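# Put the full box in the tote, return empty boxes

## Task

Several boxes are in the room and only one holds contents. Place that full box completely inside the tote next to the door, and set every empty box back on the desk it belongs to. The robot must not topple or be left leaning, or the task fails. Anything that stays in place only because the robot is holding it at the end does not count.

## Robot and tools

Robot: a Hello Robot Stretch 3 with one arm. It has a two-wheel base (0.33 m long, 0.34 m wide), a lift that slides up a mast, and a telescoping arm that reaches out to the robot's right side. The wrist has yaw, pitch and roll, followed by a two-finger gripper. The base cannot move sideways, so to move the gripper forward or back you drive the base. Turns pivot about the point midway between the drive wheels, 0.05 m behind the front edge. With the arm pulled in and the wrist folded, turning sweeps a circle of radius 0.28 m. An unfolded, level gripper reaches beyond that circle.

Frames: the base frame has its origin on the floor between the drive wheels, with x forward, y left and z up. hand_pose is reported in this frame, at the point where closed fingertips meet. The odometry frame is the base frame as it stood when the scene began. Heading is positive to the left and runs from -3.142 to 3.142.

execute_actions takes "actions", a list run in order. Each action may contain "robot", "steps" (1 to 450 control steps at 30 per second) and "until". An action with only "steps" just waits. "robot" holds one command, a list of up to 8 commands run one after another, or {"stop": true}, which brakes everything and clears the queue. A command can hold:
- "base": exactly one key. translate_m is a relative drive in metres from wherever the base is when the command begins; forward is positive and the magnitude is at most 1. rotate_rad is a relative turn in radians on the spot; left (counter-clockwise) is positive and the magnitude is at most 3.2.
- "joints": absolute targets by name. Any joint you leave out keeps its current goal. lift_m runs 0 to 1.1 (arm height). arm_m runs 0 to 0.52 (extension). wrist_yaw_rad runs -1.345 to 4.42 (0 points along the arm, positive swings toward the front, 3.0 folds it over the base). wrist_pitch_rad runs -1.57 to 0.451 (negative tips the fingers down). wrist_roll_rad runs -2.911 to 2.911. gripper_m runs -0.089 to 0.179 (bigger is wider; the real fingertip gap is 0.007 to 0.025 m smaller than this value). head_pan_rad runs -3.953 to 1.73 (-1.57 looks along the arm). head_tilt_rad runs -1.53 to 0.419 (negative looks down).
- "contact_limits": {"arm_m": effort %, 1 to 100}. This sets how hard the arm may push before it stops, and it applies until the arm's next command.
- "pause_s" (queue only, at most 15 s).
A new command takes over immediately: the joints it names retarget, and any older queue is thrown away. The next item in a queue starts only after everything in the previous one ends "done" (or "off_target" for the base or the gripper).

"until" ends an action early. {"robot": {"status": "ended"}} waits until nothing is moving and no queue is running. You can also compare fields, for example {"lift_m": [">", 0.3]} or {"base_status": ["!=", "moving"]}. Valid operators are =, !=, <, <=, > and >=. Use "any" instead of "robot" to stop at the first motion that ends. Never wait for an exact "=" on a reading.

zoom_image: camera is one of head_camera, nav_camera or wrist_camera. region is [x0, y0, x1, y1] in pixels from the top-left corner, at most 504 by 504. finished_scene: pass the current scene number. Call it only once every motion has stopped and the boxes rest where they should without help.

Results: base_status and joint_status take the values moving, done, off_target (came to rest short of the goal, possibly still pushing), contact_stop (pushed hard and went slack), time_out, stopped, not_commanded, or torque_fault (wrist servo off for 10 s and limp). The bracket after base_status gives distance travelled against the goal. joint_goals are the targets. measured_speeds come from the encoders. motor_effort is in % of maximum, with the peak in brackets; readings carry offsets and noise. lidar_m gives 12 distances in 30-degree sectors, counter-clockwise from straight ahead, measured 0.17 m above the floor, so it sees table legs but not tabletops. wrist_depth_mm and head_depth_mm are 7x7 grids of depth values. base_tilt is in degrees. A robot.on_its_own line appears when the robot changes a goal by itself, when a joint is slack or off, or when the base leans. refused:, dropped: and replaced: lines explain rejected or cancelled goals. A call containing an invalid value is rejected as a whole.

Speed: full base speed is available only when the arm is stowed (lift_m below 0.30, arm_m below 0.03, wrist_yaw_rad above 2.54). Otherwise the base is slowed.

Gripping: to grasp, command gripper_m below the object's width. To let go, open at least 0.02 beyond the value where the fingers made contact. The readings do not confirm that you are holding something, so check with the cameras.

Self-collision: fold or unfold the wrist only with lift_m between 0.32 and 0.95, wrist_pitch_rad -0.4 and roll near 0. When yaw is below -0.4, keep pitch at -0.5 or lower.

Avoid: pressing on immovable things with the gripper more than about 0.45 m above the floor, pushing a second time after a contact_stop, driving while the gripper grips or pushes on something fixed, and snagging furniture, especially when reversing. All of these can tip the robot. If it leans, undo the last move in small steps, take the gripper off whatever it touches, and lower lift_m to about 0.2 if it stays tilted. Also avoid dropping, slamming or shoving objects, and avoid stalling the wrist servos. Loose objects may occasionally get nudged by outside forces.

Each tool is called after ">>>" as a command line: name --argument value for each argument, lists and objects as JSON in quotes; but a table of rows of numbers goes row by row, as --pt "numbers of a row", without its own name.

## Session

>>> execute_actions --actions '[]'

Scene clock: 0.00 s.
robot.base_odometry: x=+0.000 y=+0.000 heading=+0.000 (m, m, rad; robot's odometry frame)
robot.turned_by_wheels: +0.000 (rad since the last result)
robot.turned_by_imu: +0.000 (rad since the last result)
robot.base_tilt: forward=-0.9 right=-0.9 (deg)
robot.lidar_m: 1.99 2.11 0.87 0.76 0.76 0.89 1.01 0.97 1.11 0.96 0.96 1.13
robot.head_depth_mm: 1591 1612 1615 1623 1634 1633 1646 / 1814 1965 1961 1985 2001 2011 1983 / 1895 2300 2308 2290 2310 2296 2265 / 1884 2220 2197 2199 2195 2187 2172 / 1893 2147 2140 2147 2146 2130 2124 / 1874 2104 2057 2086 2063 2063 2059 / 1853 2019 2007 2013 2014 2008 2014
robot.base_status: not_commanded
robot.joint_positions: lift_m=+0.324 arm_m=+0.002 wrist_yaw_rad=+2.829 wrist_pitch_rad=-0.627 wrist_roll_rad=-0.011 gripper_m=+0.037 head_pan_rad=-0.004 head_tilt_rad=+0.009
robot.joint_goals: lift_m=+0.324 arm_m=+0.002 wrist_yaw_rad=+2.829 wrist_pitch_rad=-0.627 wrist_roll_rad=-0.011 gripper_m=+0.037 head_pan_rad=-0.004 head_tilt_rad=+0.009
robot.joint_status: lift_m=not_commanded arm_m=not_commanded wrist_yaw_rad=not_commanded wrist_pitch_rad=not_commanded wrist_roll_rad=not_commanded gripper_m=not_commanded head_pan_rad=not_commanded head_tilt_rad=not_commanded
robot.measured_speeds: translate_m=+0.000 rotate_rad=+0.000 lift_m=+0.000 arm_m=+0.000 wrist_yaw_rad=+0.000 wrist_pitch_rad=+0.000 wrist_roll_rad=+0.000 head_pan_rad=+0.000 head_tilt_rad=+0.000
robot: refusals=0 queue=idle queue_left=0
robot.motor_effort: left_wheel=+0 right_wheel=+0 lift_m=+29 arm_m=+0 wrist_yaw_rad=+0 wrist_pitch_rad=+8 wrist_roll_rad=+1 gripper_m=+0 head_pan_rad=+0 head_tilt_rad=+1 (%)
robot.hand_pose: x=+0.0383 y=+0.0371 z=+0.2924 quat_wxyz=(+0.320, +0.695, +0.113, +0.634) (m; robot's base frame)
robot.wrist_depth_mm: 628 711 815 940 - - - / - 734 801 816 797 821 814 / - 665 666 686 678 675 671 / 555 584 572 571 573 575 589 / 499 - - 507 506 503 509 / 457 - - 452 439 447 453 / - - - 401 404 404 404
pictures: head_camera (sideways: a quarter turn clockwise sets it upright), nav_camera (sideways: a quarter turn counterclockwise sets it upright), wrist_camera
Images, in order (width x height): head_camera 896x504, nav_camera 672x504, wrist_camera 644x364.

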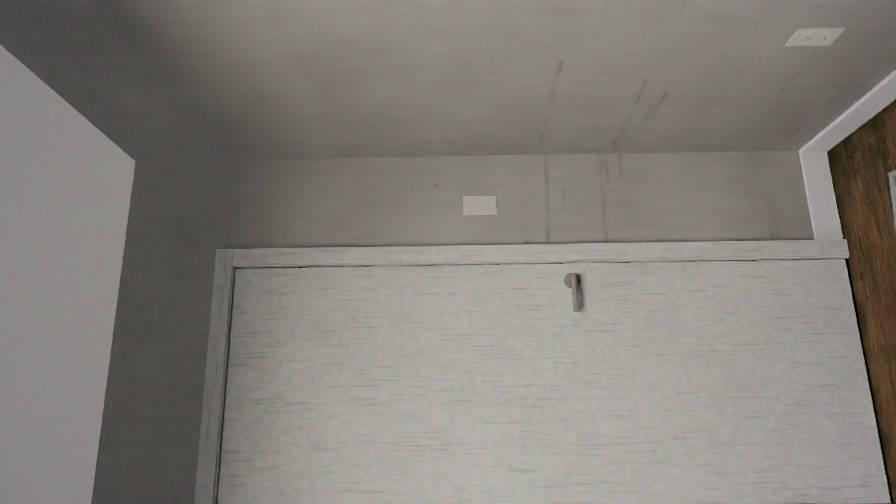

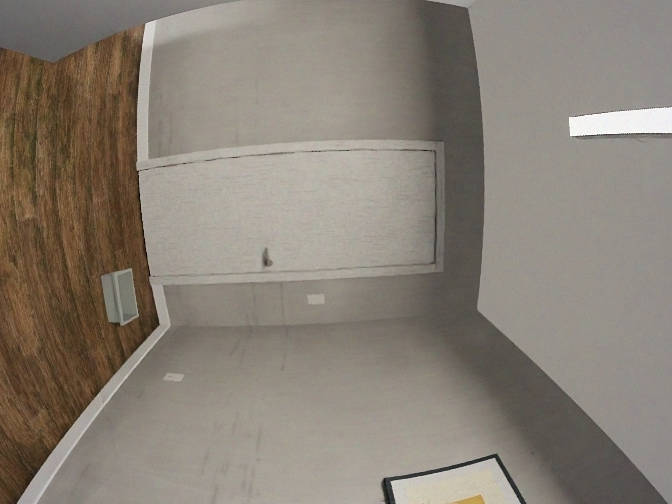

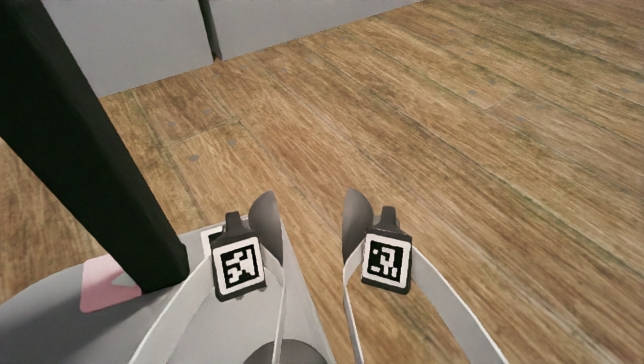

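>>> execute_actions --actions '[{"robot": {"joints": {"head_pan_rad": 1.5, "head_tilt_rad": -0.3}}, "steps": 200, "until": {"robot": {"status": "ended"}}}]'

Scene clock: 8.53 s.
robot.base_odometry: x=+0.000 y=+0.000 heading=+0.000 (m, m, rad; robot's odometry frame)
robot.turned_by_wheels: +0.000 (rad since the last result)
robot.turned_by_imu: +0.001 (rad since the last result)
robot.base_tilt: forward=-0.8 right=-0.9 (deg)
robot.lidar_m: 1.99 2.11 0.87 0.76 0.76 0.89 1.02 0.97 1.11 0.96 0.97 1.12
robot.head_depth_mm: 777 826 879 940 1015 1095 1192 / 746 790 838 893 959 1033 1118 / 715 759 803 854 916 982 1057 / 689 733 776 822 878 943 1012 / 665 700 739 785 831 889 952 / 642 677 709 753 797 846 904 / 621 652 684 723 762 811 861
robot.base_status: not_commanded
robot.joint_positions: lift_m=+0.324 arm_m=+0.002 wrist_yaw_rad=+2.829 wrist_pitch_rad=-0.627 wrist_roll_rad=-0.011 gripper_m=+0.037 head_pan_rad=+1.493 head_tilt_rad=-0.296
robot.joint_goals: lift_m=+0.324 arm_m=+0.002 wrist_yaw_rad=+2.829 wrist_pitch_rad=-0.627 wrist_roll_rad=-0.011 gripper_m=+0.037 head_pan_rad=+1.500 head_tilt_rad=-0.300
robot.joint_status: lift_m=not_commanded arm_m=not_commanded wrist_yaw_rad=not_commanded wrist_pitch_rad=not_commanded wrist_roll_rad=not_commanded gripper_m=not_commanded head_pan_rad=done head_tilt_rad=done
robot.measured_speeds: translate_m=+0.000 rotate_rad=+0.000 lift_m=+0.000 arm_m=+0.000 wrist_yaw_rad=+0.000 wrist_pitch_rad=+0.000 wrist_roll_rad=+0.000 head_pan_rad=+0.000 head_tilt_rad=+0.000
robot: refusals=0 queue=done queue_left=0
robot.motor_effort: left_wheel=+0(1) right_wheel=+0(0) lift_m=+29(29) arm_m=-1(0) wrist_yaw_rad=+1(0) wrist_pitch_rad=+8(8) wrist_roll_rad=+0(1) gripper_m=+1(1) head_pan_rad=+3(46) head_tilt_rad=-1(19) (%)
robot.hand_pose: x=+0.0383 y=+0.0371 z=+0.2924 quat_wxyz=(+0.320, +0.695, +0.113, +0.634) (m; robot's base frame)
robot.wrist_depth_mm: 628 703 823 948 - - - / - 742 796 827 803 816 810 / - 662 662 666 665 676 676 / 555 583 582 568 573 584 578 / 503 - - 503 506 505 507 / 462 - - 447 433 451 449 / - - - 400 403 404 407
pictures: head_camera (sideways: a quarter turn clockwise sets it upright), nav_camera (sideways: a quarter turn counterclockwise sets it upright), wrist_camera
Images, in order (width x height): head_camera 896x504, nav_camera 672x504, wrist_camera 644x364.

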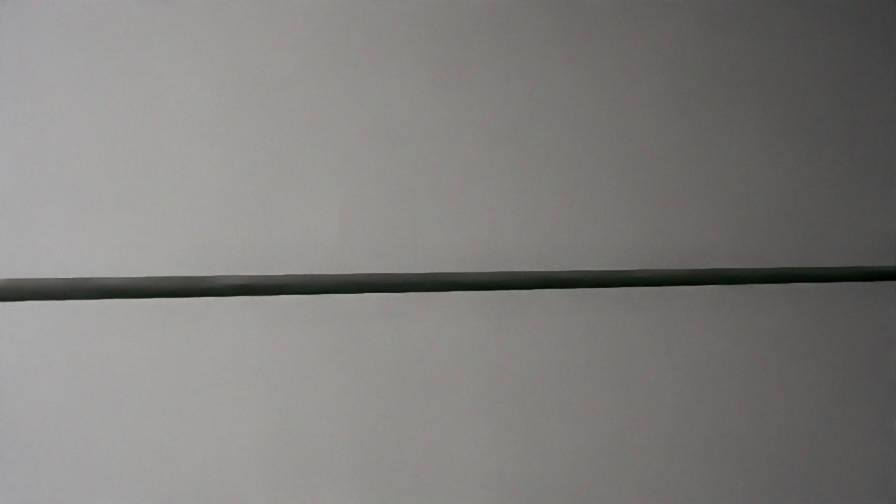

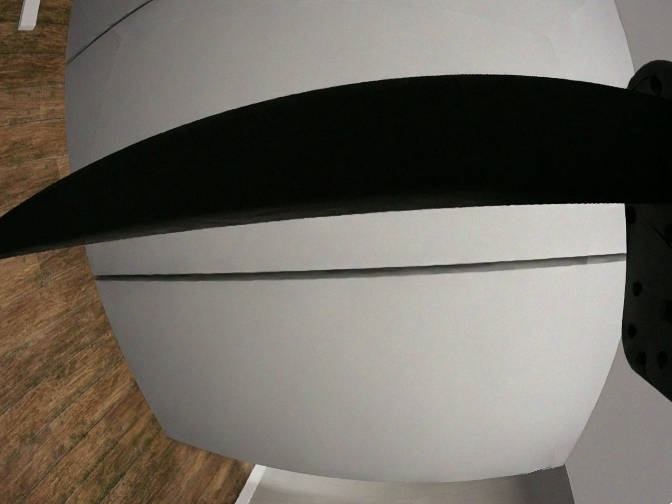

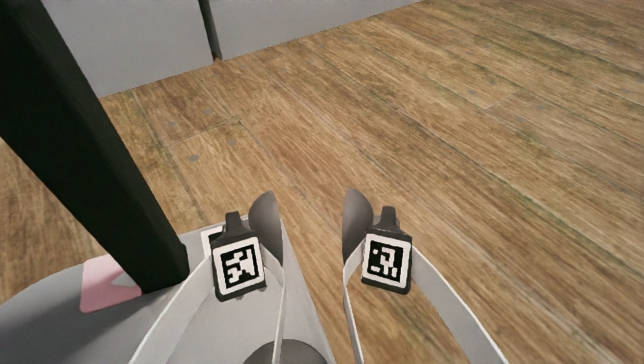

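>>> execute_actions --actions '[{"robot": {"joints": {"head_pan_rad": -1.5, "head_tilt_rad": -0.3}}, "steps": 200, "until": {"robot": {"status": "ended"}}}]'

Scene clock: 12.63 s.
robot.base_odometry: x=+0.000 y=+0.000 heading=+0.000 (m, m, rad; robot's odometry frame)
robot.turned_by_wheels: +0.000 (rad since the last result)
robot.turned_by_imu: +0.001 (rad since the last result)
robot.base_tilt: forward=-0.8 right=-0.9 (deg)
robot.lidar_m: 1.99 2.12 0.87 0.76 0.76 0.89 1.01 0.97 1.11 0.97 0.96 1.13
robot.head_depth_mm: 895 948 1008 1073 1150 1233 1342 / 878 926 985 1050 1124 1204 1301 / 858 905 962 1026 1090 1168 1260 / 840 888 936 995 1064 1137 1221 / 825 866 916 970 1035 1107 1192 / 808 855 900 950 1010 1076 1158 / 793 831 879 928 992 1052 1126
robot.base_status: not_commanded
robot.joint_positions: lift_m=+0.324 arm_m=+0.002 wrist_yaw_rad=+2.829 wrist_pitch_rad=-0.627 wrist_roll_rad=-0.011 gripper_m=+0.037 head_pan_rad=-1.493 head_tilt_rad=-0.296
robot.joint_goals: lift_m=+0.324 arm_m=+0.002 wrist_yaw_rad=+2.829 wrist_pitch_rad=-0.627 wrist_roll_rad=-0.011 gripper_m=+0.037 head_pan_rad=-1.500 head_tilt_rad=-0.300
robot.joint_status: lift_m=not_commanded arm_m=not_commanded wrist_yaw_rad=not_commanded wrist_pitch_rad=not_commanded wrist_roll_rad=not_commanded gripper_m=not_commanded head_pan_rad=done head_tilt_rad=done
robot.measured_speeds: translate_m=+0.000 rotate_rad=+0.000 lift_m=+0.000 arm_m=+0.000 wrist_yaw_rad=+0.000 wrist_pitch_rad=+0.000 wrist_roll_rad=+0.000 head_pan_rad=+0.000 head_tilt_rad=+0.000
robot: refusals=0 queue=done queue_left=0
robot.motor_effort: left_wheel=-1(0) right_wheel=+0(1) lift_m=+30(30) arm_m=+0(1) wrist_yaw_rad=+0(1) wrist_pitch_rad=+8(8) wrist_roll_rad=+0(0) gripper_m=-1(0) head_pan_rad=-4(47) head_tilt_rad=+1(2) (%)
robot.hand_pose: x=+0.0383 y=+0.0371 z=+0.2924 quat_wxyz=(+0.320, +0.695, +0.113, +0.634) (m; robot's base frame)
robot.wrist_depth_mm: 630 695 832 926 - - - / - 751 805 789 795 810 791 / - 666 671 670 676 684 672 / 555 585 572 575 581 581 582 / 499 - - 497 513 503 501 / 468 - - 446 439 450 454 / - - - 406 406 402 406
pictures: head_camera (sideways: a quarter turn clockwise sets it upright), nav_camera (sideways: a quarter turn counterclockwise sets it upright), wrist_camera
Images, in order (width x height): head_camera 896x504, nav_camera 672x504, wrist_camera 644x364.

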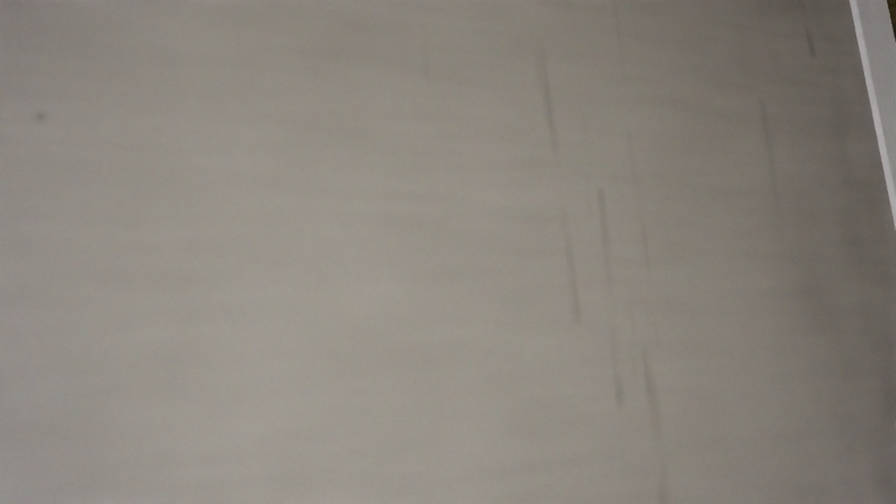

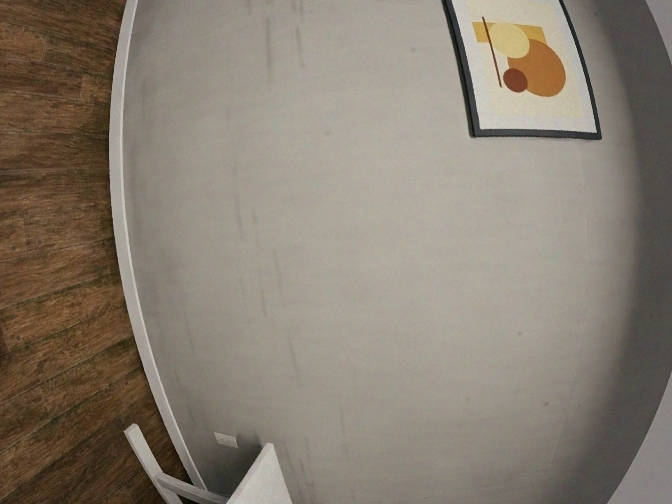

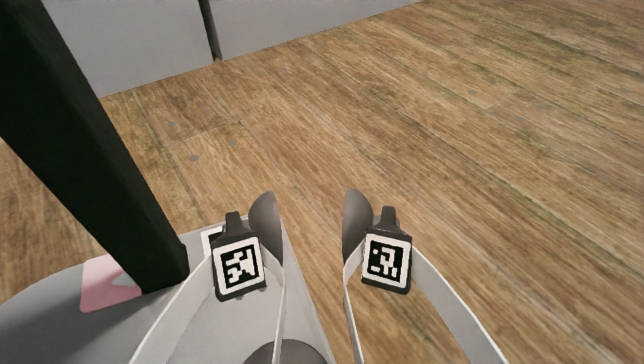

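>>> execute_actions --actions '[{"robot": {"joints": {"head_pan_rad": -3.1, "head_tilt_rad": -0.3}}, "steps": 200, "until": {"robot": {"status": "ended"}}}]'

Scene clock: 17.17 s.
robot.base_odometry: x=+0.000 y=+0.000 heading=+0.000 (m, m, rad; robot's odometry frame)
robot.turned_by_wheels: +0.000 (rad since the last result)
robot.turned_by_imu: +0.001 (rad since the last result)
robot.base_tilt: forward=-0.9 right=-0.8 (deg)
robot.lidar_m: 1.99 2.12 0.87 0.76 0.76 0.89 1.01 0.97 1.10 0.96 0.96 1.13
robot.head_depth_mm: 1309 1332 1374 1412 1292 1483 1461 / 1507 1598 1674 1756 1215 1754 1526 / 1502 1575 1676 1770 1153 1530 1517 / 1461 1541 1624 1709 1220 1754 1539 / 1433 1509 1590 1671 1229 1153 1490 / 1397 1464 1544 1634 1222 992 1538 / 1373 1444 1512 1597 1232 954 1465
robot.base_status: not_commanded
robot.joint_positions: lift_m=+0.324 arm_m=+0.002 wrist_yaw_rad=+2.829 wrist_pitch_rad=-0.627 wrist_roll_rad=-0.011 gripper_m=+0.037 head_pan_rad=-3.093 head_tilt_rad=-0.296
robot.joint_goals: lift_m=+0.324 arm_m=+0.002 wrist_yaw_rad=+2.829 wrist_pitch_rad=-0.627 wrist_roll_rad=-0.011 gripper_m=+0.037 head_pan_rad=-3.100 head_tilt_rad=-0.300
robot.joint_status: lift_m=not_commanded arm_m=not_commanded wrist_yaw_rad=not_commanded wrist_pitch_rad=not_commanded wrist_roll_rad=not_commanded gripper_m=not_commanded head_pan_rad=done head_tilt_rad=done
robot.measured_speeds: translate_m=+0.000 rotate_rad=+0.000 lift_m=+0.000 arm_m=+0.000 wrist_yaw_rad=+0.000 wrist_pitch_rad=+0.000 wrist_roll_rad=+0.000 head_pan_rad=+0.000 head_tilt_rad=+0.000
robot: refusals=0 queue=done queue_left=0
robot.motor_effort: left_wheel=+0(1) right_wheel=+0(1) lift_m=+29(29) arm_m=+0(1) wrist_yaw_rad=-1(1) wrist_pitch_rad=+8(8) wrist_roll_rad=+1(1) gripper_m=+0(0) head_pan_rad=-4(47) head_tilt_rad=-1(2) (%)
robot.hand_pose: x=+0.0383 y=+0.0371 z=+0.2924 quat_wxyz=(+0.320, +0.695, +0.113, +0.634) (m; robot's base frame)
robot.wrist_depth_mm: 642 706 825 921 - - - / - 734 800 811 811 808 796 / - 664 658 670 682 675 682 / 548 586 575 570 581 579 575 / 504 - - 497 514 508 504 / 467 - - 449 436 451 447 / - - - 407 406 407 406
pictures: head_camera (sideways: a quarter turn clockwise sets it upright), nav_camera (sideways: a quarter turn counterclockwise sets it upright), wrist_camera
Images, in order (width x height): head_camera 896x504, nav_camera 672x504, wrist_camera 644x364.

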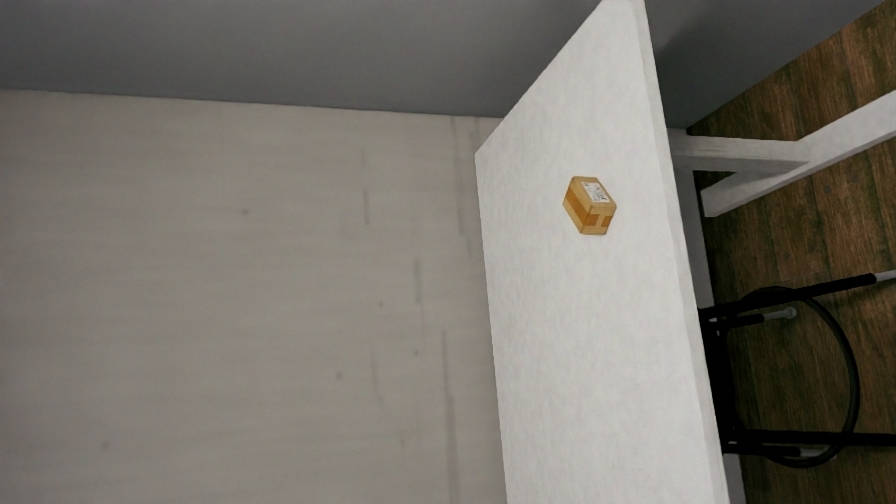

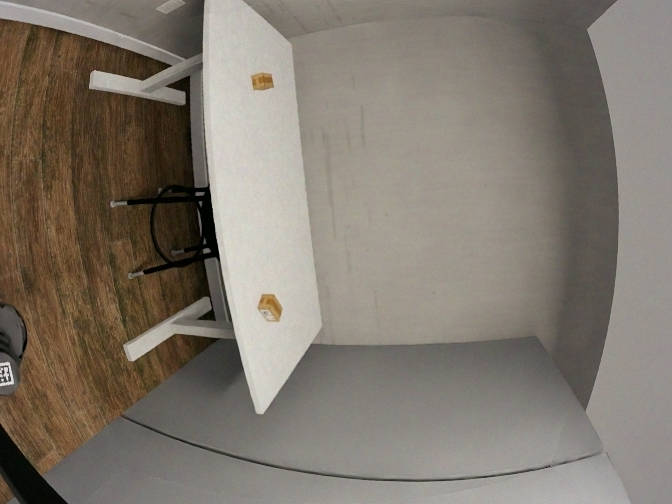

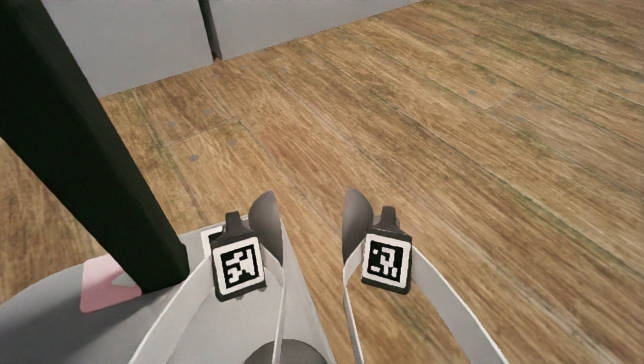

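>>> execute_actions --actions '[{"robot": [{"base": {"translate_m": -0.35}, "joints": {"wrist_pitch_rad": -0.4, "lift_m": 0.85, "head_pan_rad": -1.57, "head_tilt_rad": -0.6}}, {"base": {"rotate_rad": -1.57}, "joints": {"wrist_yaw_rad": 0.0}}], "steps": 450, "until": {"robot": {"status": "ended"}}}]'

Scene clock: 62.70 s.
robot.base_odometry: x=-0.350 y=+0.000 heading=-1.570 (m, m, rad; robot's odometry frame)
robot.turned_by_wheels: -1.570 (rad since the last result)
robot.turned_by_imu: -1.591 (rad since the last result)
robot.base_tilt: forward=-0.9 right=-0.8 (deg)
robot.lidar_m: 1.05 1.05 1.22 2.13 1.35 0.78 0.68 0.68 0.79 0.66 0.66 1.12
robot.head_depth_mm: 1030 1078 1144 1125 852 1347 - / 1173 1286 1377 1028 825 1485 - / 1166 1290 1390 1030 798 1388 - / 1130 1248 1350 1029 794 - - / 1097 1207 1316 1026 793 1116 1244 / 1063 1179 1281 1028 792 703 1212 / 1037 1142 1246 1027 795 681 1210
robot.base_status: done (rotate_rad -1.5698 of -1.5700)
robot.joint_positions: lift_m=+0.849 arm_m=+0.002 wrist_yaw_rad=+0.001 wrist_pitch_rad=-0.420 wrist_roll_rad=-0.011 gripper_m=+0.037 head_pan_rad=-1.577 head_tilt_rad=-0.592
robot.joint_goals: lift_m=+0.850 arm_m=+0.002 wrist_yaw_rad=+0.000 wrist_pitch_rad=-0.400 wrist_roll_rad=-0.011 gripper_m=+0.037 head_pan_rad=-1.570 head_tilt_rad=-0.600
robot.joint_status: lift_m=done arm_m=not_commanded wrist_yaw_rad=done wrist_pitch_rad=done wrist_roll_rad=not_commanded gripper_m=not_commanded head_pan_rad=done head_tilt_rad=done
robot.measured_speeds: translate_m=+0.000 rotate_rad=+0.000 lift_m=+0.000 arm_m=+0.000 wrist_yaw_rad=+0.000 wrist_pitch_rad=+0.000 wrist_roll_rad=+0.000 head_pan_rad=+0.000 head_tilt_rad=+0.000
robot: refusals=0 queue=done queue_left=0
robot.motor_effort: left_wheel=+2(6) right_wheel=-2(4) lift_m=+44(46) arm_m=-1(1) wrist_yaw_rad=+0(2) wrist_pitch_rad=+12(12) wrist_roll_rad=+1(1) gripper_m=+1(0) head_pan_rad=+4(47) head_tilt_rad=-3(21) (%)
robot.hand_pose: x=-0.0213 y=-0.3709 z=+0.8612 quat_wxyz=(+0.695, +0.149, -0.687, -0.147) (m; robot's base frame)
robot.wrist_depth_mm: 801 853 915 - 949 682 521 / 763 764 754 762 755 698 531 / 559 547 553 474 552 554 547 / 437 431 435 436 428 446 533 / 359 356 367 363 951 769 584 / 304 314 - - - 813 597 / 967 946 990 - 969 801 630
pictures: head_camera (sideways: a quarter turn clockwise sets it upright), nav_camera (sideways: a quarter turn counterclockwise sets it upright), wrist_camera
Images, in order (width x height): head_camera 896x504, nav_camera 672x504, wrist_camera 644x364.

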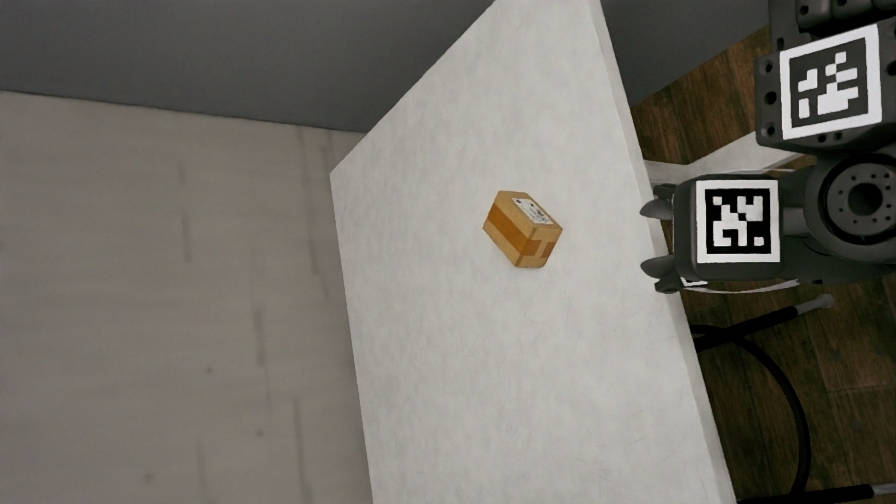

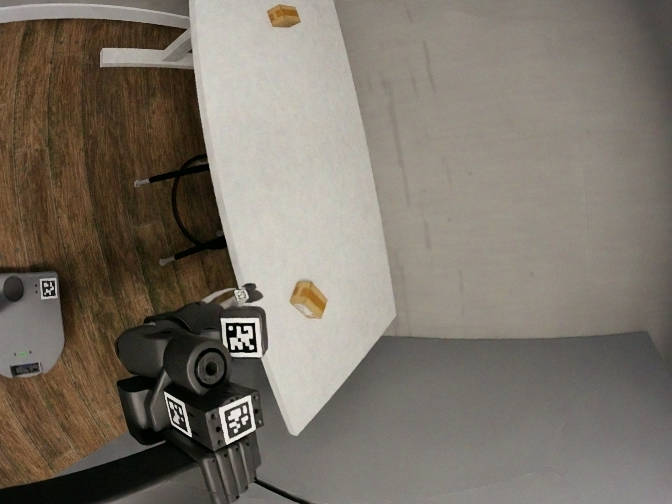

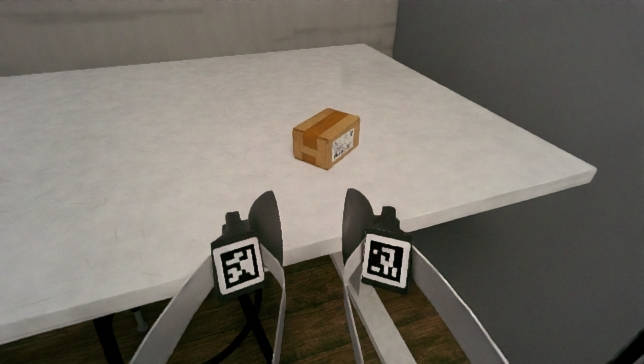

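>>> zoom_image --camera "head_camera" --region '[420, 130, 660, 330]'

Region (420, 130, 660, 330) of head_camera's 896x504 image, scaled by 2.100, with more detail than that image has.

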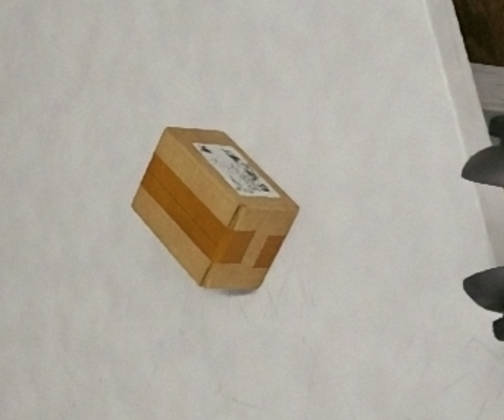

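>>> execute_actions --actions '[{"robot": {"base": {"translate_m": 0.10}, "joints": {"wrist_pitch_rad": -0.6, "wrist_yaw_rad": -0.57, "lift_m": 0.83, "arm_m": 0.30, "gripper_m": 0.15}}, "steps": 450, "until": {"robot": {"status": "ended"}}}]'

Scene clock: 111.60 s.
robot.base_odometry: x=-0.350 y=-0.100 heading=-1.570 (m, m, rad; robot's odometry frame)
robot.turned_by_wheels: +0.000 (rad since the last result)
robot.turned_by_imu: +0.001 (rad since the last result)
robot.base_tilt: forward=-0.9 right=-0.9 (deg)
robot.lidar_m: 0.95 0.95 1.11 1.94 1.54 0.89 0.77 0.77 0.90 0.66 0.61 1.03
robot.head_depth_mm: 1157 1244 1306 1037 851 - - / 1175 1306 1430 1130 - 1393 1241 / 1138 1266 1371 - 747 1393 1241 / 1105 1231 1334 1129 747 1118 1211 / 1072 1188 1300 1030 792 703 1215 / 1048 1153 1255 1031 792 683 1213 / 1016 1117 1234 1030 795 662 1209
robot.base_status: done (translate_m +0.1000 of +0.1000)
robot.joint_positions: lift_m=+0.831 arm_m=+0.300 wrist_yaw_rad=-0.569 wrist_pitch_rad=-0.613 wrist_roll_rad=-0.011 gripper_m=+0.150 head_pan_rad=-1.577 head_tilt_rad=-0.592
robot.joint_goals: lift_m=+0.830 arm_m=+0.300 wrist_yaw_rad=-0.570 wrist_pitch_rad=-0.600 wrist_roll_rad=-0.011 gripper_m=+0.150 head_pan_rad=-1.570 head_tilt_rad=-0.600
robot.joint_status: lift_m=done arm_m=done wrist_yaw_rad=done wrist_pitch_rad=done wrist_roll_rad=not_commanded gripper_m=done head_pan_rad=done head_tilt_rad=done
robot.measured_speeds: translate_m=+0.000 rotate_rad=+0.000 lift_m=+0.000 arm_m=+0.000 wrist_yaw_rad=+0.000 wrist_pitch_rad=+0.000 wrist_roll_rad=+0.000 head_pan_rad=+0.000 head_tilt_rad=+0.000
robot: refusals=0 queue=done queue_left=0
robot.motor_effort: left_wheel=+4(6) right_wheel=-3(4) lift_m=+10(44) arm_m=+2(4) wrist_yaw_rad=-1(0) wrist_pitch_rad=+8(12) wrist_roll_rad=+0(0) gripper_m=+0(82) head_pan_rad=+3(4) head_tilt_rad=-2(4) (%)
robot.hand_pose: x=-0.1270 y=-0.6094 z=+0.8024 quat_wxyz=(+0.591, +0.018, -0.704, -0.394) (m; robot's base frame)
robot.wrist_depth_mm: 518 518 527 530 567 492 429 / 412 414 414 417 422 420 452 / 345 345 342 344 349 349 464 / 292 293 279 241 297 298 525 / 254 262 245 238 259 - 586 / 232 223 228 231 230 230 619 / 200 205 206 205 207 823 751
pictures: head_camera (sideways: a quarter turn clockwise sets it upright), nav_camera (sideways: a quarter turn counterclockwise sets it upright), wrist_camera
Images, in order (width x height): head_camera 896x504, nav_camera 672x504, wrist_camera 644x364.

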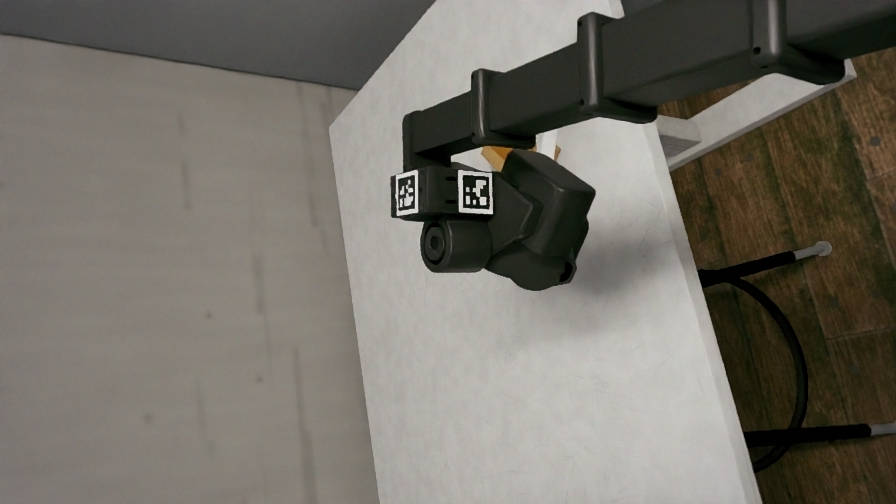

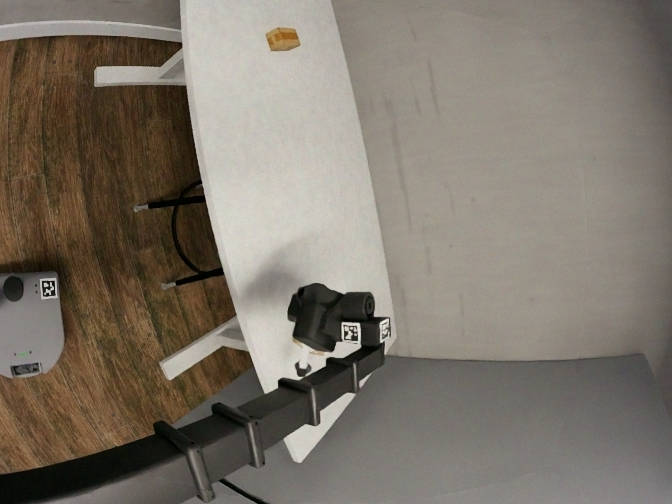

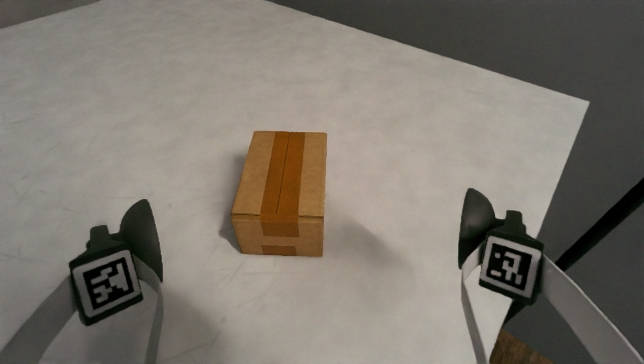

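>>> execute_actions --actions '[{"robot": {"joints": {"arm_m": 0.351}}, "steps": 200, "until": {"robot": {"status": "ended"}}}]'

Scene clock: 127.17 s.
robot.base_odometry: x=-0.350 y=-0.100 heading=-1.570 (m, m, rad; robot's odometry frame)
robot.turned_by_wheels: +0.000 (rad since the last result)
robot.turned_by_imu: +0.001 (rad since the last result)
robot.base_tilt: forward=-0.8 right=-0.9 (deg)
robot.lidar_m: 0.95 0.95 1.11 1.94 1.53 0.89 0.78 0.77 0.90 0.66 0.61 1.03
robot.head_depth_mm: 1164 1238 1301 1037 852 - - / 1178 1315 1428 1129 - 1384 1227 / 1141 1257 1379 - 785 1404 1241 / 1106 1226 1338 - 770 1106 1215 / 1070 1183 1299 1028 793 704 1208 / 1045 1145 1254 1030 795 680 1213 / 1018 1115 1230 1023 792 665 1206
robot.base_status: done (translate_m +0.1000 of +0.1000)
robot.joint_positions: lift_m=+0.831 arm_m=+0.351 wrist_yaw_rad=-0.569 wrist_pitch_rad=-0.613 wrist_roll_rad=-0.011 gripper_m=+0.150 head_pan_rad=-1.577 head_tilt_rad=-0.592
robot.joint_goals: lift_m=+0.830 arm_m=+0.351 wrist_yaw_rad=-0.570 wrist_pitch_rad=-0.600 wrist_roll_rad=-0.011 gripper_m=+0.150 head_pan_rad=-1.570 head_tilt_rad=-0.600
robot.joint_status: lift_m=done arm_m=done wrist_yaw_rad=done wrist_pitch_rad=done wrist_roll_rad=not_commanded gripper_m=done head_pan_rad=done head_tilt_rad=done
robot.measured_speeds: translate_m=+0.000 rotate_rad=+0.000 lift_m=+0.000 arm_m=+0.000 wrist_yaw_rad=+0.000 wrist_pitch_rad=+0.000 wrist_roll_rad=+0.000 head_pan_rad=+0.000 head_tilt_rad=+0.000
robot: refusals=0 queue=done queue_left=0
robot.motor_effort: left_wheel=+2(2) right_wheel=-2(2) lift_m=+10(10) arm_m=+2(6) wrist_yaw_rad=+0(1) wrist_pitch_rad=+8(8) wrist_roll_rad=+1(1) gripper_m=+0(1) head_pan_rad=+4(2) head_tilt_rad=-2(4) (%)
robot.hand_pose: x=-0.1270 y=-0.6604 z=+0.8024 quat_wxyz=(+0.591, +0.018, -0.704, -0.394) (m; robot's base frame)
robot.wrist_depth_mm: 520 516 520 530 554 476 418 / 412 416 413 415 425 479 445 / 339 343 345 347 347 349 351 / 294 293 292 229 296 299 308 / 255 263 258 199 260 - 267 / 232 223 228 185 230 222 564 / 201 204 205 205 205 206 210
pictures: head_camera (sideways: a quarter turn clockwise sets it upright), nav_camera (sideways: a quarter turn counterclockwise sets it upright), wrist_camera
Images, in order (width x height): head_camera 896x504, nav_camera 672x504, wrist_camera 644x364.

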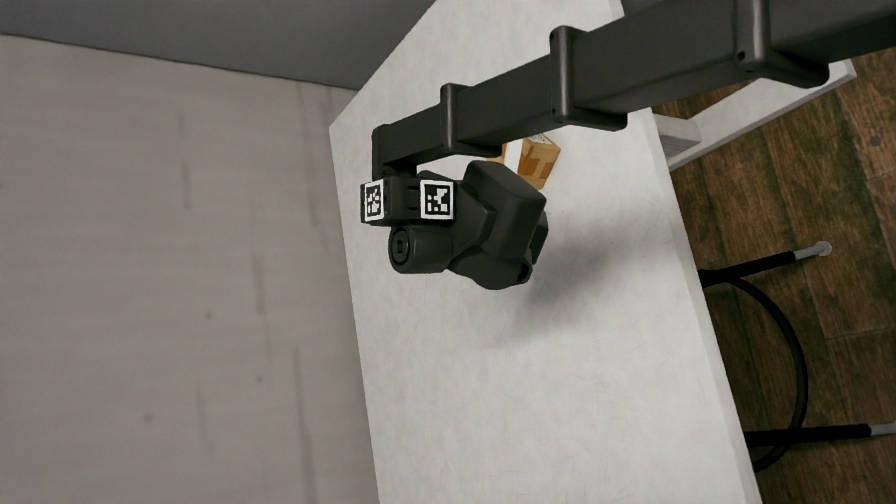

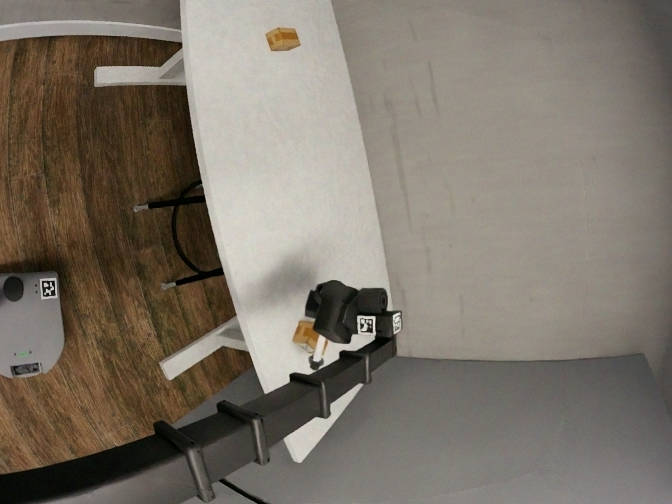

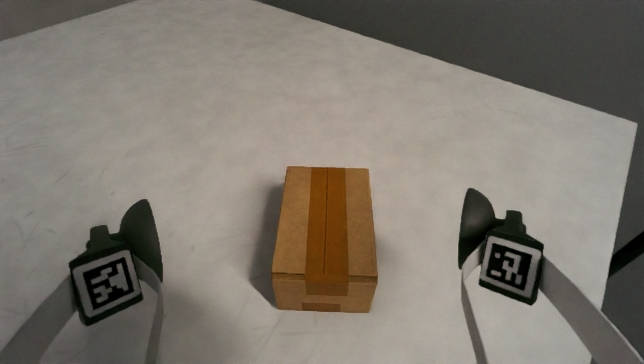

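>>> execute_actions --actions '[{"robot": {"joints": {"lift_m": 0.772}}, "steps": 200, "until": {"robot": {"status": "ended"}}}, {"robot": {"joints": {"gripper_m": 0.0}}, "steps": 60, "until": {"robot": {"gripper_m_status": ["!=", "moving"]}}}]'

Scene clock: 135.60 s.
robot.base_odometry: x=-0.350 y=-0.100 heading=-1.570 (m, m, rad; robot's odometry frame)
robot.turned_by_wheels: +0.000 (rad since the last result)
robot.turned_by_imu: +0.001 (rad since the last result)
robot.base_tilt: forward=-0.9 right=-0.8 (deg)
robot.lidar_m: 0.95 0.95 1.11 1.94 1.54 0.89 0.77 0.77 0.90 0.66 0.61 1.03
robot.head_depth_mm: 1162 1240 1305 1034 825 1439 - / 1175 1307 1425 1078 - - 1241 / 1138 1265 1368 1119 747 1394 1245 / 1103 1225 1330 1131 747 1110 1218 / 1074 1191 1294 1027 791 702 1208 / 1045 1146 1259 1027 795 683 1209 / 1020 1115 1234 1027 792 663 1210
robot.base_status: done (translate_m +0.1000 of +0.1000)
robot.joint_positions: lift_m=+0.773 arm_m=+0.351 wrist_yaw_rad=-0.571 wrist_pitch_rad=-0.620 wrist_roll_rad=-0.011 gripper_m=+0.001 head_pan_rad=-1.577 head_tilt_rad=-0.592
robot.joint_goals: lift_m=+0.772 arm_m=+0.351 wrist_yaw_rad=-0.570 wrist_pitch_rad=-0.600 wrist_roll_rad=-0.011 gripper_m=+0.000 head_pan_rad=-1.570 head_tilt_rad=-0.600
robot.joint_status: lift_m=done arm_m=done wrist_yaw_rad=done wrist_pitch_rad=done wrist_roll_rad=not_commanded gripper_m=done head_pan_rad=done head_tilt_rad=done
robot.measured_speeds: translate_m=+0.000 rotate_rad=+0.000 lift_m=+0.000 arm_m=+0.000 wrist_yaw_rad=+0.000 wrist_pitch_rad=+0.000 wrist_roll_rad=+0.000 head_pan_rad=+0.000 head_tilt_rad=+0.000
robot: refusals=0 queue=done queue_left=0
robot.motor_effort: left_wheel=+2(3) right_wheel=-2(2) lift_m=+11(10) arm_m=+2(2) wrist_yaw_rad=+1(2) wrist_pitch_rad=+12(12) wrist_roll_rad=+0(1) gripper_m=-20(95) head_pan_rad=+4(3) head_tilt_rad=-3(2) (%)
robot.hand_pose: x=-0.1266 y=-0.6592 z=+0.7430 quat_wxyz=(+0.589, +0.020, -0.703, -0.397) (m; robot's base frame)
robot.wrist_depth_mm: 371 376 374 379 383 380 413 / 297 297 300 301 303 304 305 / 249 247 250 170 251 252 255 / 213 213 208 145 214 215 216 / 186 186 159 146 188 188 189 / 166 165 162 166 164 168 167 / 148 150 149 149 150 150 151
pictures: head_camera (sideways: a quarter turn clockwise sets it upright), nav_camera (sideways: a quarter turn counterclockwise sets it upright), wrist_camera
Images, in order (width x height): head_camera 896x504, nav_camera 672x504, wrist_camera 644x364.

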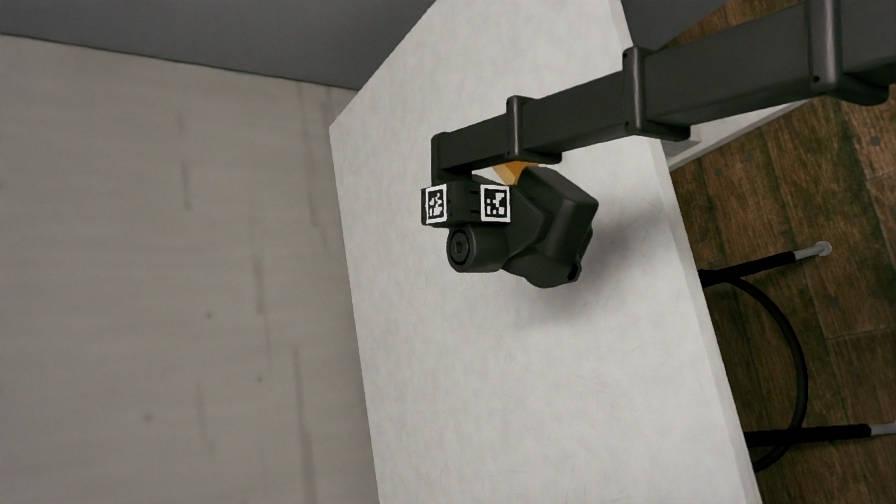

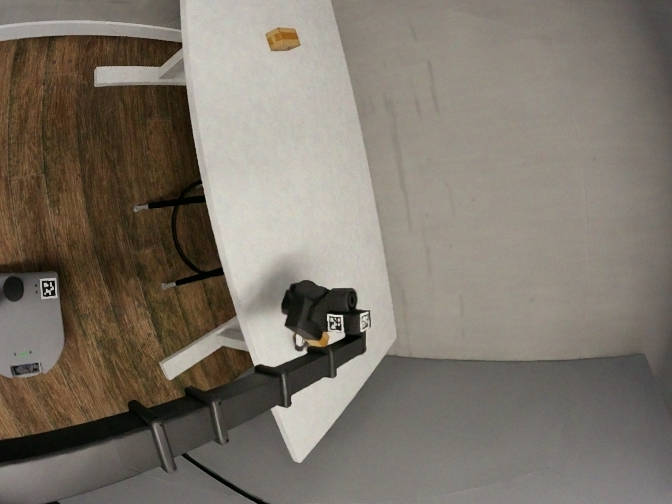

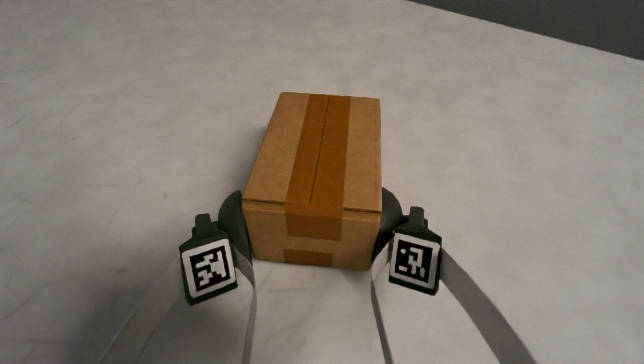

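>>> execute_actions --actions '[{"robot": {"joints": {"lift_m": 0.84}}, "steps": 200, "until": {"robot": {"status": "ended"}}}, {"steps": 10}]'

Scene clock: 138.97 s.
robot.base_odometry: x=-0.350 y=-0.100 heading=-1.570 (m, m, rad; robot's odometry frame)
robot.turned_by_wheels: +0.000 (rad since the last result)
robot.turned_by_imu: +0.001 (rad since the last result)
robot.base_tilt: forward=-0.9 right=-0.8 (deg)
robot.lidar_m: 0.95 0.95 1.11 1.94 1.53 0.89 0.77 0.77 0.90 0.66 0.61 1.03
robot.head_depth_mm: 1165 1240 1297 1032 837 - - / 1175 1308 1426 1131 771 1389 1230 / 1143 1269 1380 - 782 1396 1237 / 1108 1225 1324 - 770 1110 1214 / 1076 1187 1301 1033 795 703 1208 / 1045 1147 1258 1029 794 684 1207 / 1020 1120 1235 1025 790 663 1214
robot.base_status: done (translate_m +0.1000 of +0.1000)
robot.joint_positions: lift_m=+0.839 arm_m=+0.351 wrist_yaw_rad=-0.571 wrist_pitch_rad=-0.642 wrist_roll_rad=-0.011 gripper_m=+0.001 head_pan_rad=-1.577 head_tilt_rad=-0.592
robot.joint_goals: lift_m=+0.840 arm_m=+0.351 wrist_yaw_rad=-0.570 wrist_pitch_rad=-0.600 wrist_roll_rad=-0.011 gripper_m=+0.000 head_pan_rad=-1.570 head_tilt_rad=-0.600
robot.joint_status: lift_m=done arm_m=done wrist_yaw_rad=done wrist_pitch_rad=done wrist_roll_rad=not_commanded gripper_m=done head_pan_rad=done head_tilt_rad=done
robot.measured_speeds: translate_m=+0.000 rotate_rad=+0.000 lift_m=+0.000 arm_m=+0.000 wrist_yaw_rad=+0.000 wrist_pitch_rad=+0.000 wrist_roll_rad=+0.000 head_pan_rad=+0.000 head_tilt_rad=+0.000
robot: refusals=0 queue=done queue_left=0
robot.motor_effort: left_wheel=+2(3) right_wheel=-2(2) lift_m=+46(47) arm_m=+2(2) wrist_yaw_rad=+1(0) wrist_pitch_rad=+24(25) wrist_roll_rad=+0(1) gripper_m=-20(20) head_pan_rad=+3(4) head_tilt_rad=-2(3) (%)
robot.hand_pose: x=-0.1246 y=-0.6561 z=+0.8050 quat_wxyz=(+0.585, +0.028, -0.703, -0.403) (m; robot's base frame)
robot.wrist_depth_mm: 489 495 497 497 554 479 421 / 401 401 405 406 410 408 447 / 336 337 339 339 342 343 346 / 292 292 293 152 295 296 305 / 257 257 157 149 258 262 273 / 229 228 225 221 226 231 576 / 206 206 208 208 209 209 662
pictures: head_camera (sideways: a quarter turn clockwise sets it upright), nav_camera (sideways: a quarter turn counterclockwise sets it upright), wrist_camera
Images, in order (width x height): head_camera 896x504, nav_camera 672x504, wrist_camera 644x364.

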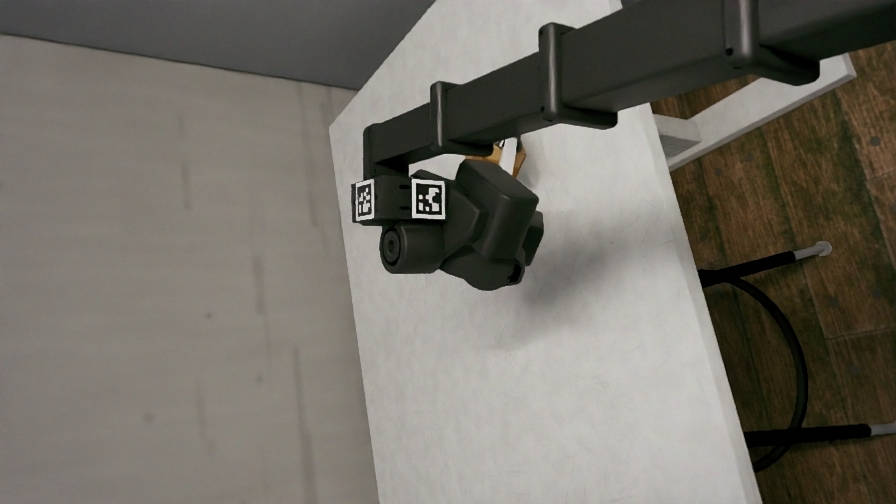

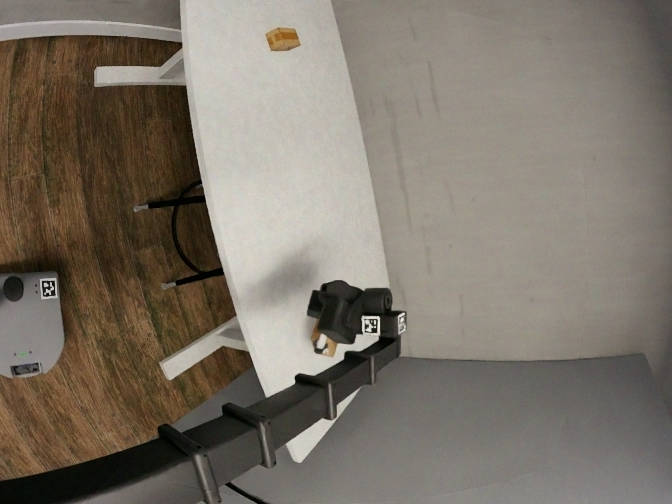

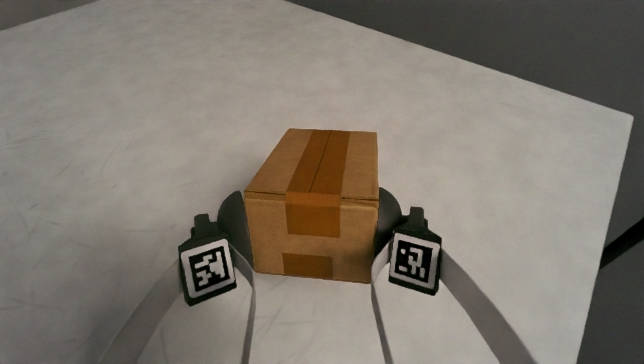

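>>> execute_actions --actions '[{"robot": {"joints": {"arm_m": 0.0, "head_pan_rad": 1.36, "head_tilt_rad": -0.5}}, "steps": 300, "until": {"robot": {"status": "ended"}}}]'

Scene clock: 155.67 s.
robot.base_odometry: x=-0.350 y=-0.100 heading=-1.570 (m, m, rad; robot's odometry frame)
robot.turned_by_wheels: +0.000 (rad since the last result)
robot.turned_by_imu: +0.001 (rad since the last result)
robot.base_tilt: forward=-0.8 right=-0.8 (deg)
robot.lidar_m: 0.95 0.95 1.11 1.94 1.54 0.89 0.77 0.77 0.90 0.66 0.61 1.03
robot.head_depth_mm: 1092 1159 1226 1316 1399 1475 1304 / 1232 1325 1418 1523 1642 1580 1297 / 1420 1531 1659 1805 1885 1590 1301 / 1672 1833 2020 2199 2003 1571 1303 / 2034 2271 2567 2592 1999 1581 1305 / 2215 2424 2621 2701 1991 1578 1297 / 2123 2285 2492 2594 1995 1570 1299
robot.base_status: done (translate_m +0.1000 of +0.1000)
robot.joint_positions: lift_m=+0.839 arm_m=+0.002 wrist_yaw_rad=-0.571 wrist_pitch_rad=-0.642 wrist_roll_rad=-0.011 gripper_m=+0.001 head_pan_rad=+1.353 head_tilt_rad=-0.507
robot.joint_goals: lift_m=+0.840 arm_m=+0.000 wrist_yaw_rad=-0.570 wrist_pitch_rad=-0.600 wrist_roll_rad=-0.011 gripper_m=+0.000 head_pan_rad=+1.360 head_tilt_rad=-0.500
robot.joint_status: lift_m=done arm_m=done wrist_yaw_rad=done wrist_pitch_rad=done wrist_roll_rad=not_commanded gripper_m=done head_pan_rad=done head_tilt_rad=done
robot.measured_speeds: translate_m=+0.000 rotate_rad=+0.000 lift_m=+0.000 arm_m=+0.000 wrist_yaw_rad=+0.000 wrist_pitch_rad=+0.000 wrist_roll_rad=+0.000 head_pan_rad=+0.000 head_tilt_rad=+0.000
robot: refusals=0 queue=done queue_left=0
robot.motor_effort: left_wheel=+2(3) right_wheel=-2(2) lift_m=+46(46) arm_m=-3(6) wrist_yaw_rad=+0(0) wrist_pitch_rad=+24(24) wrist_roll_rad=+1(0) gripper_m=-19(19) head_pan_rad=+3(47) head_tilt_rad=+3(10) (%)
robot.hand_pose: x=-0.1246 y=-0.3075 z=+0.8050 quat_wxyz=(+0.585, +0.028, -0.703, -0.403) (m; robot's base frame)
robot.wrist_depth_mm: 495 499 502 509 630 569 488 / 406 405 407 448 732 612 529 / 340 339 366 403 801 659 554 / 294 303 - 152 897 733 610 / 263 - 157 149 925 807 672 / 935 980 953 923 946 877 736 / 870 863 870 876 881 881 820
pictures: head_camera (sideways: a quarter turn clockwise sets it upright), nav_camera (sideways: a quarter turn counterclockwise sets it upright), wrist_camera
Images, in order (width x height): head_camera 896x504, nav_camera 672x504, wrist_camera 644x364.

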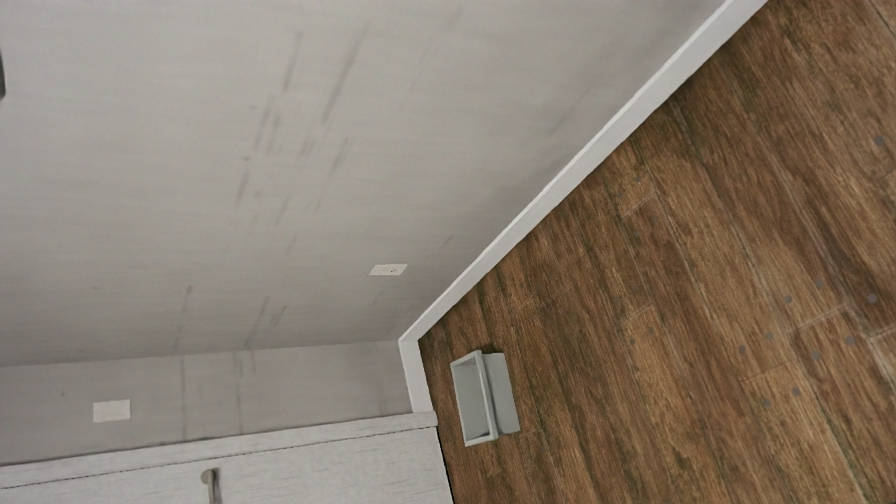

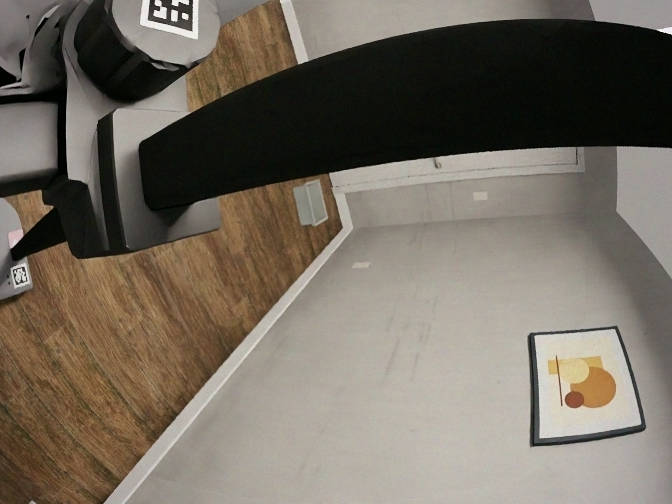

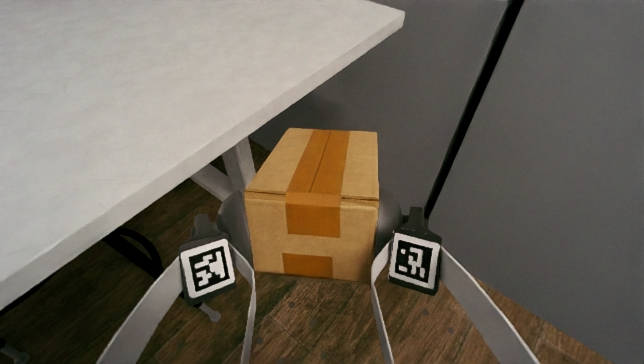

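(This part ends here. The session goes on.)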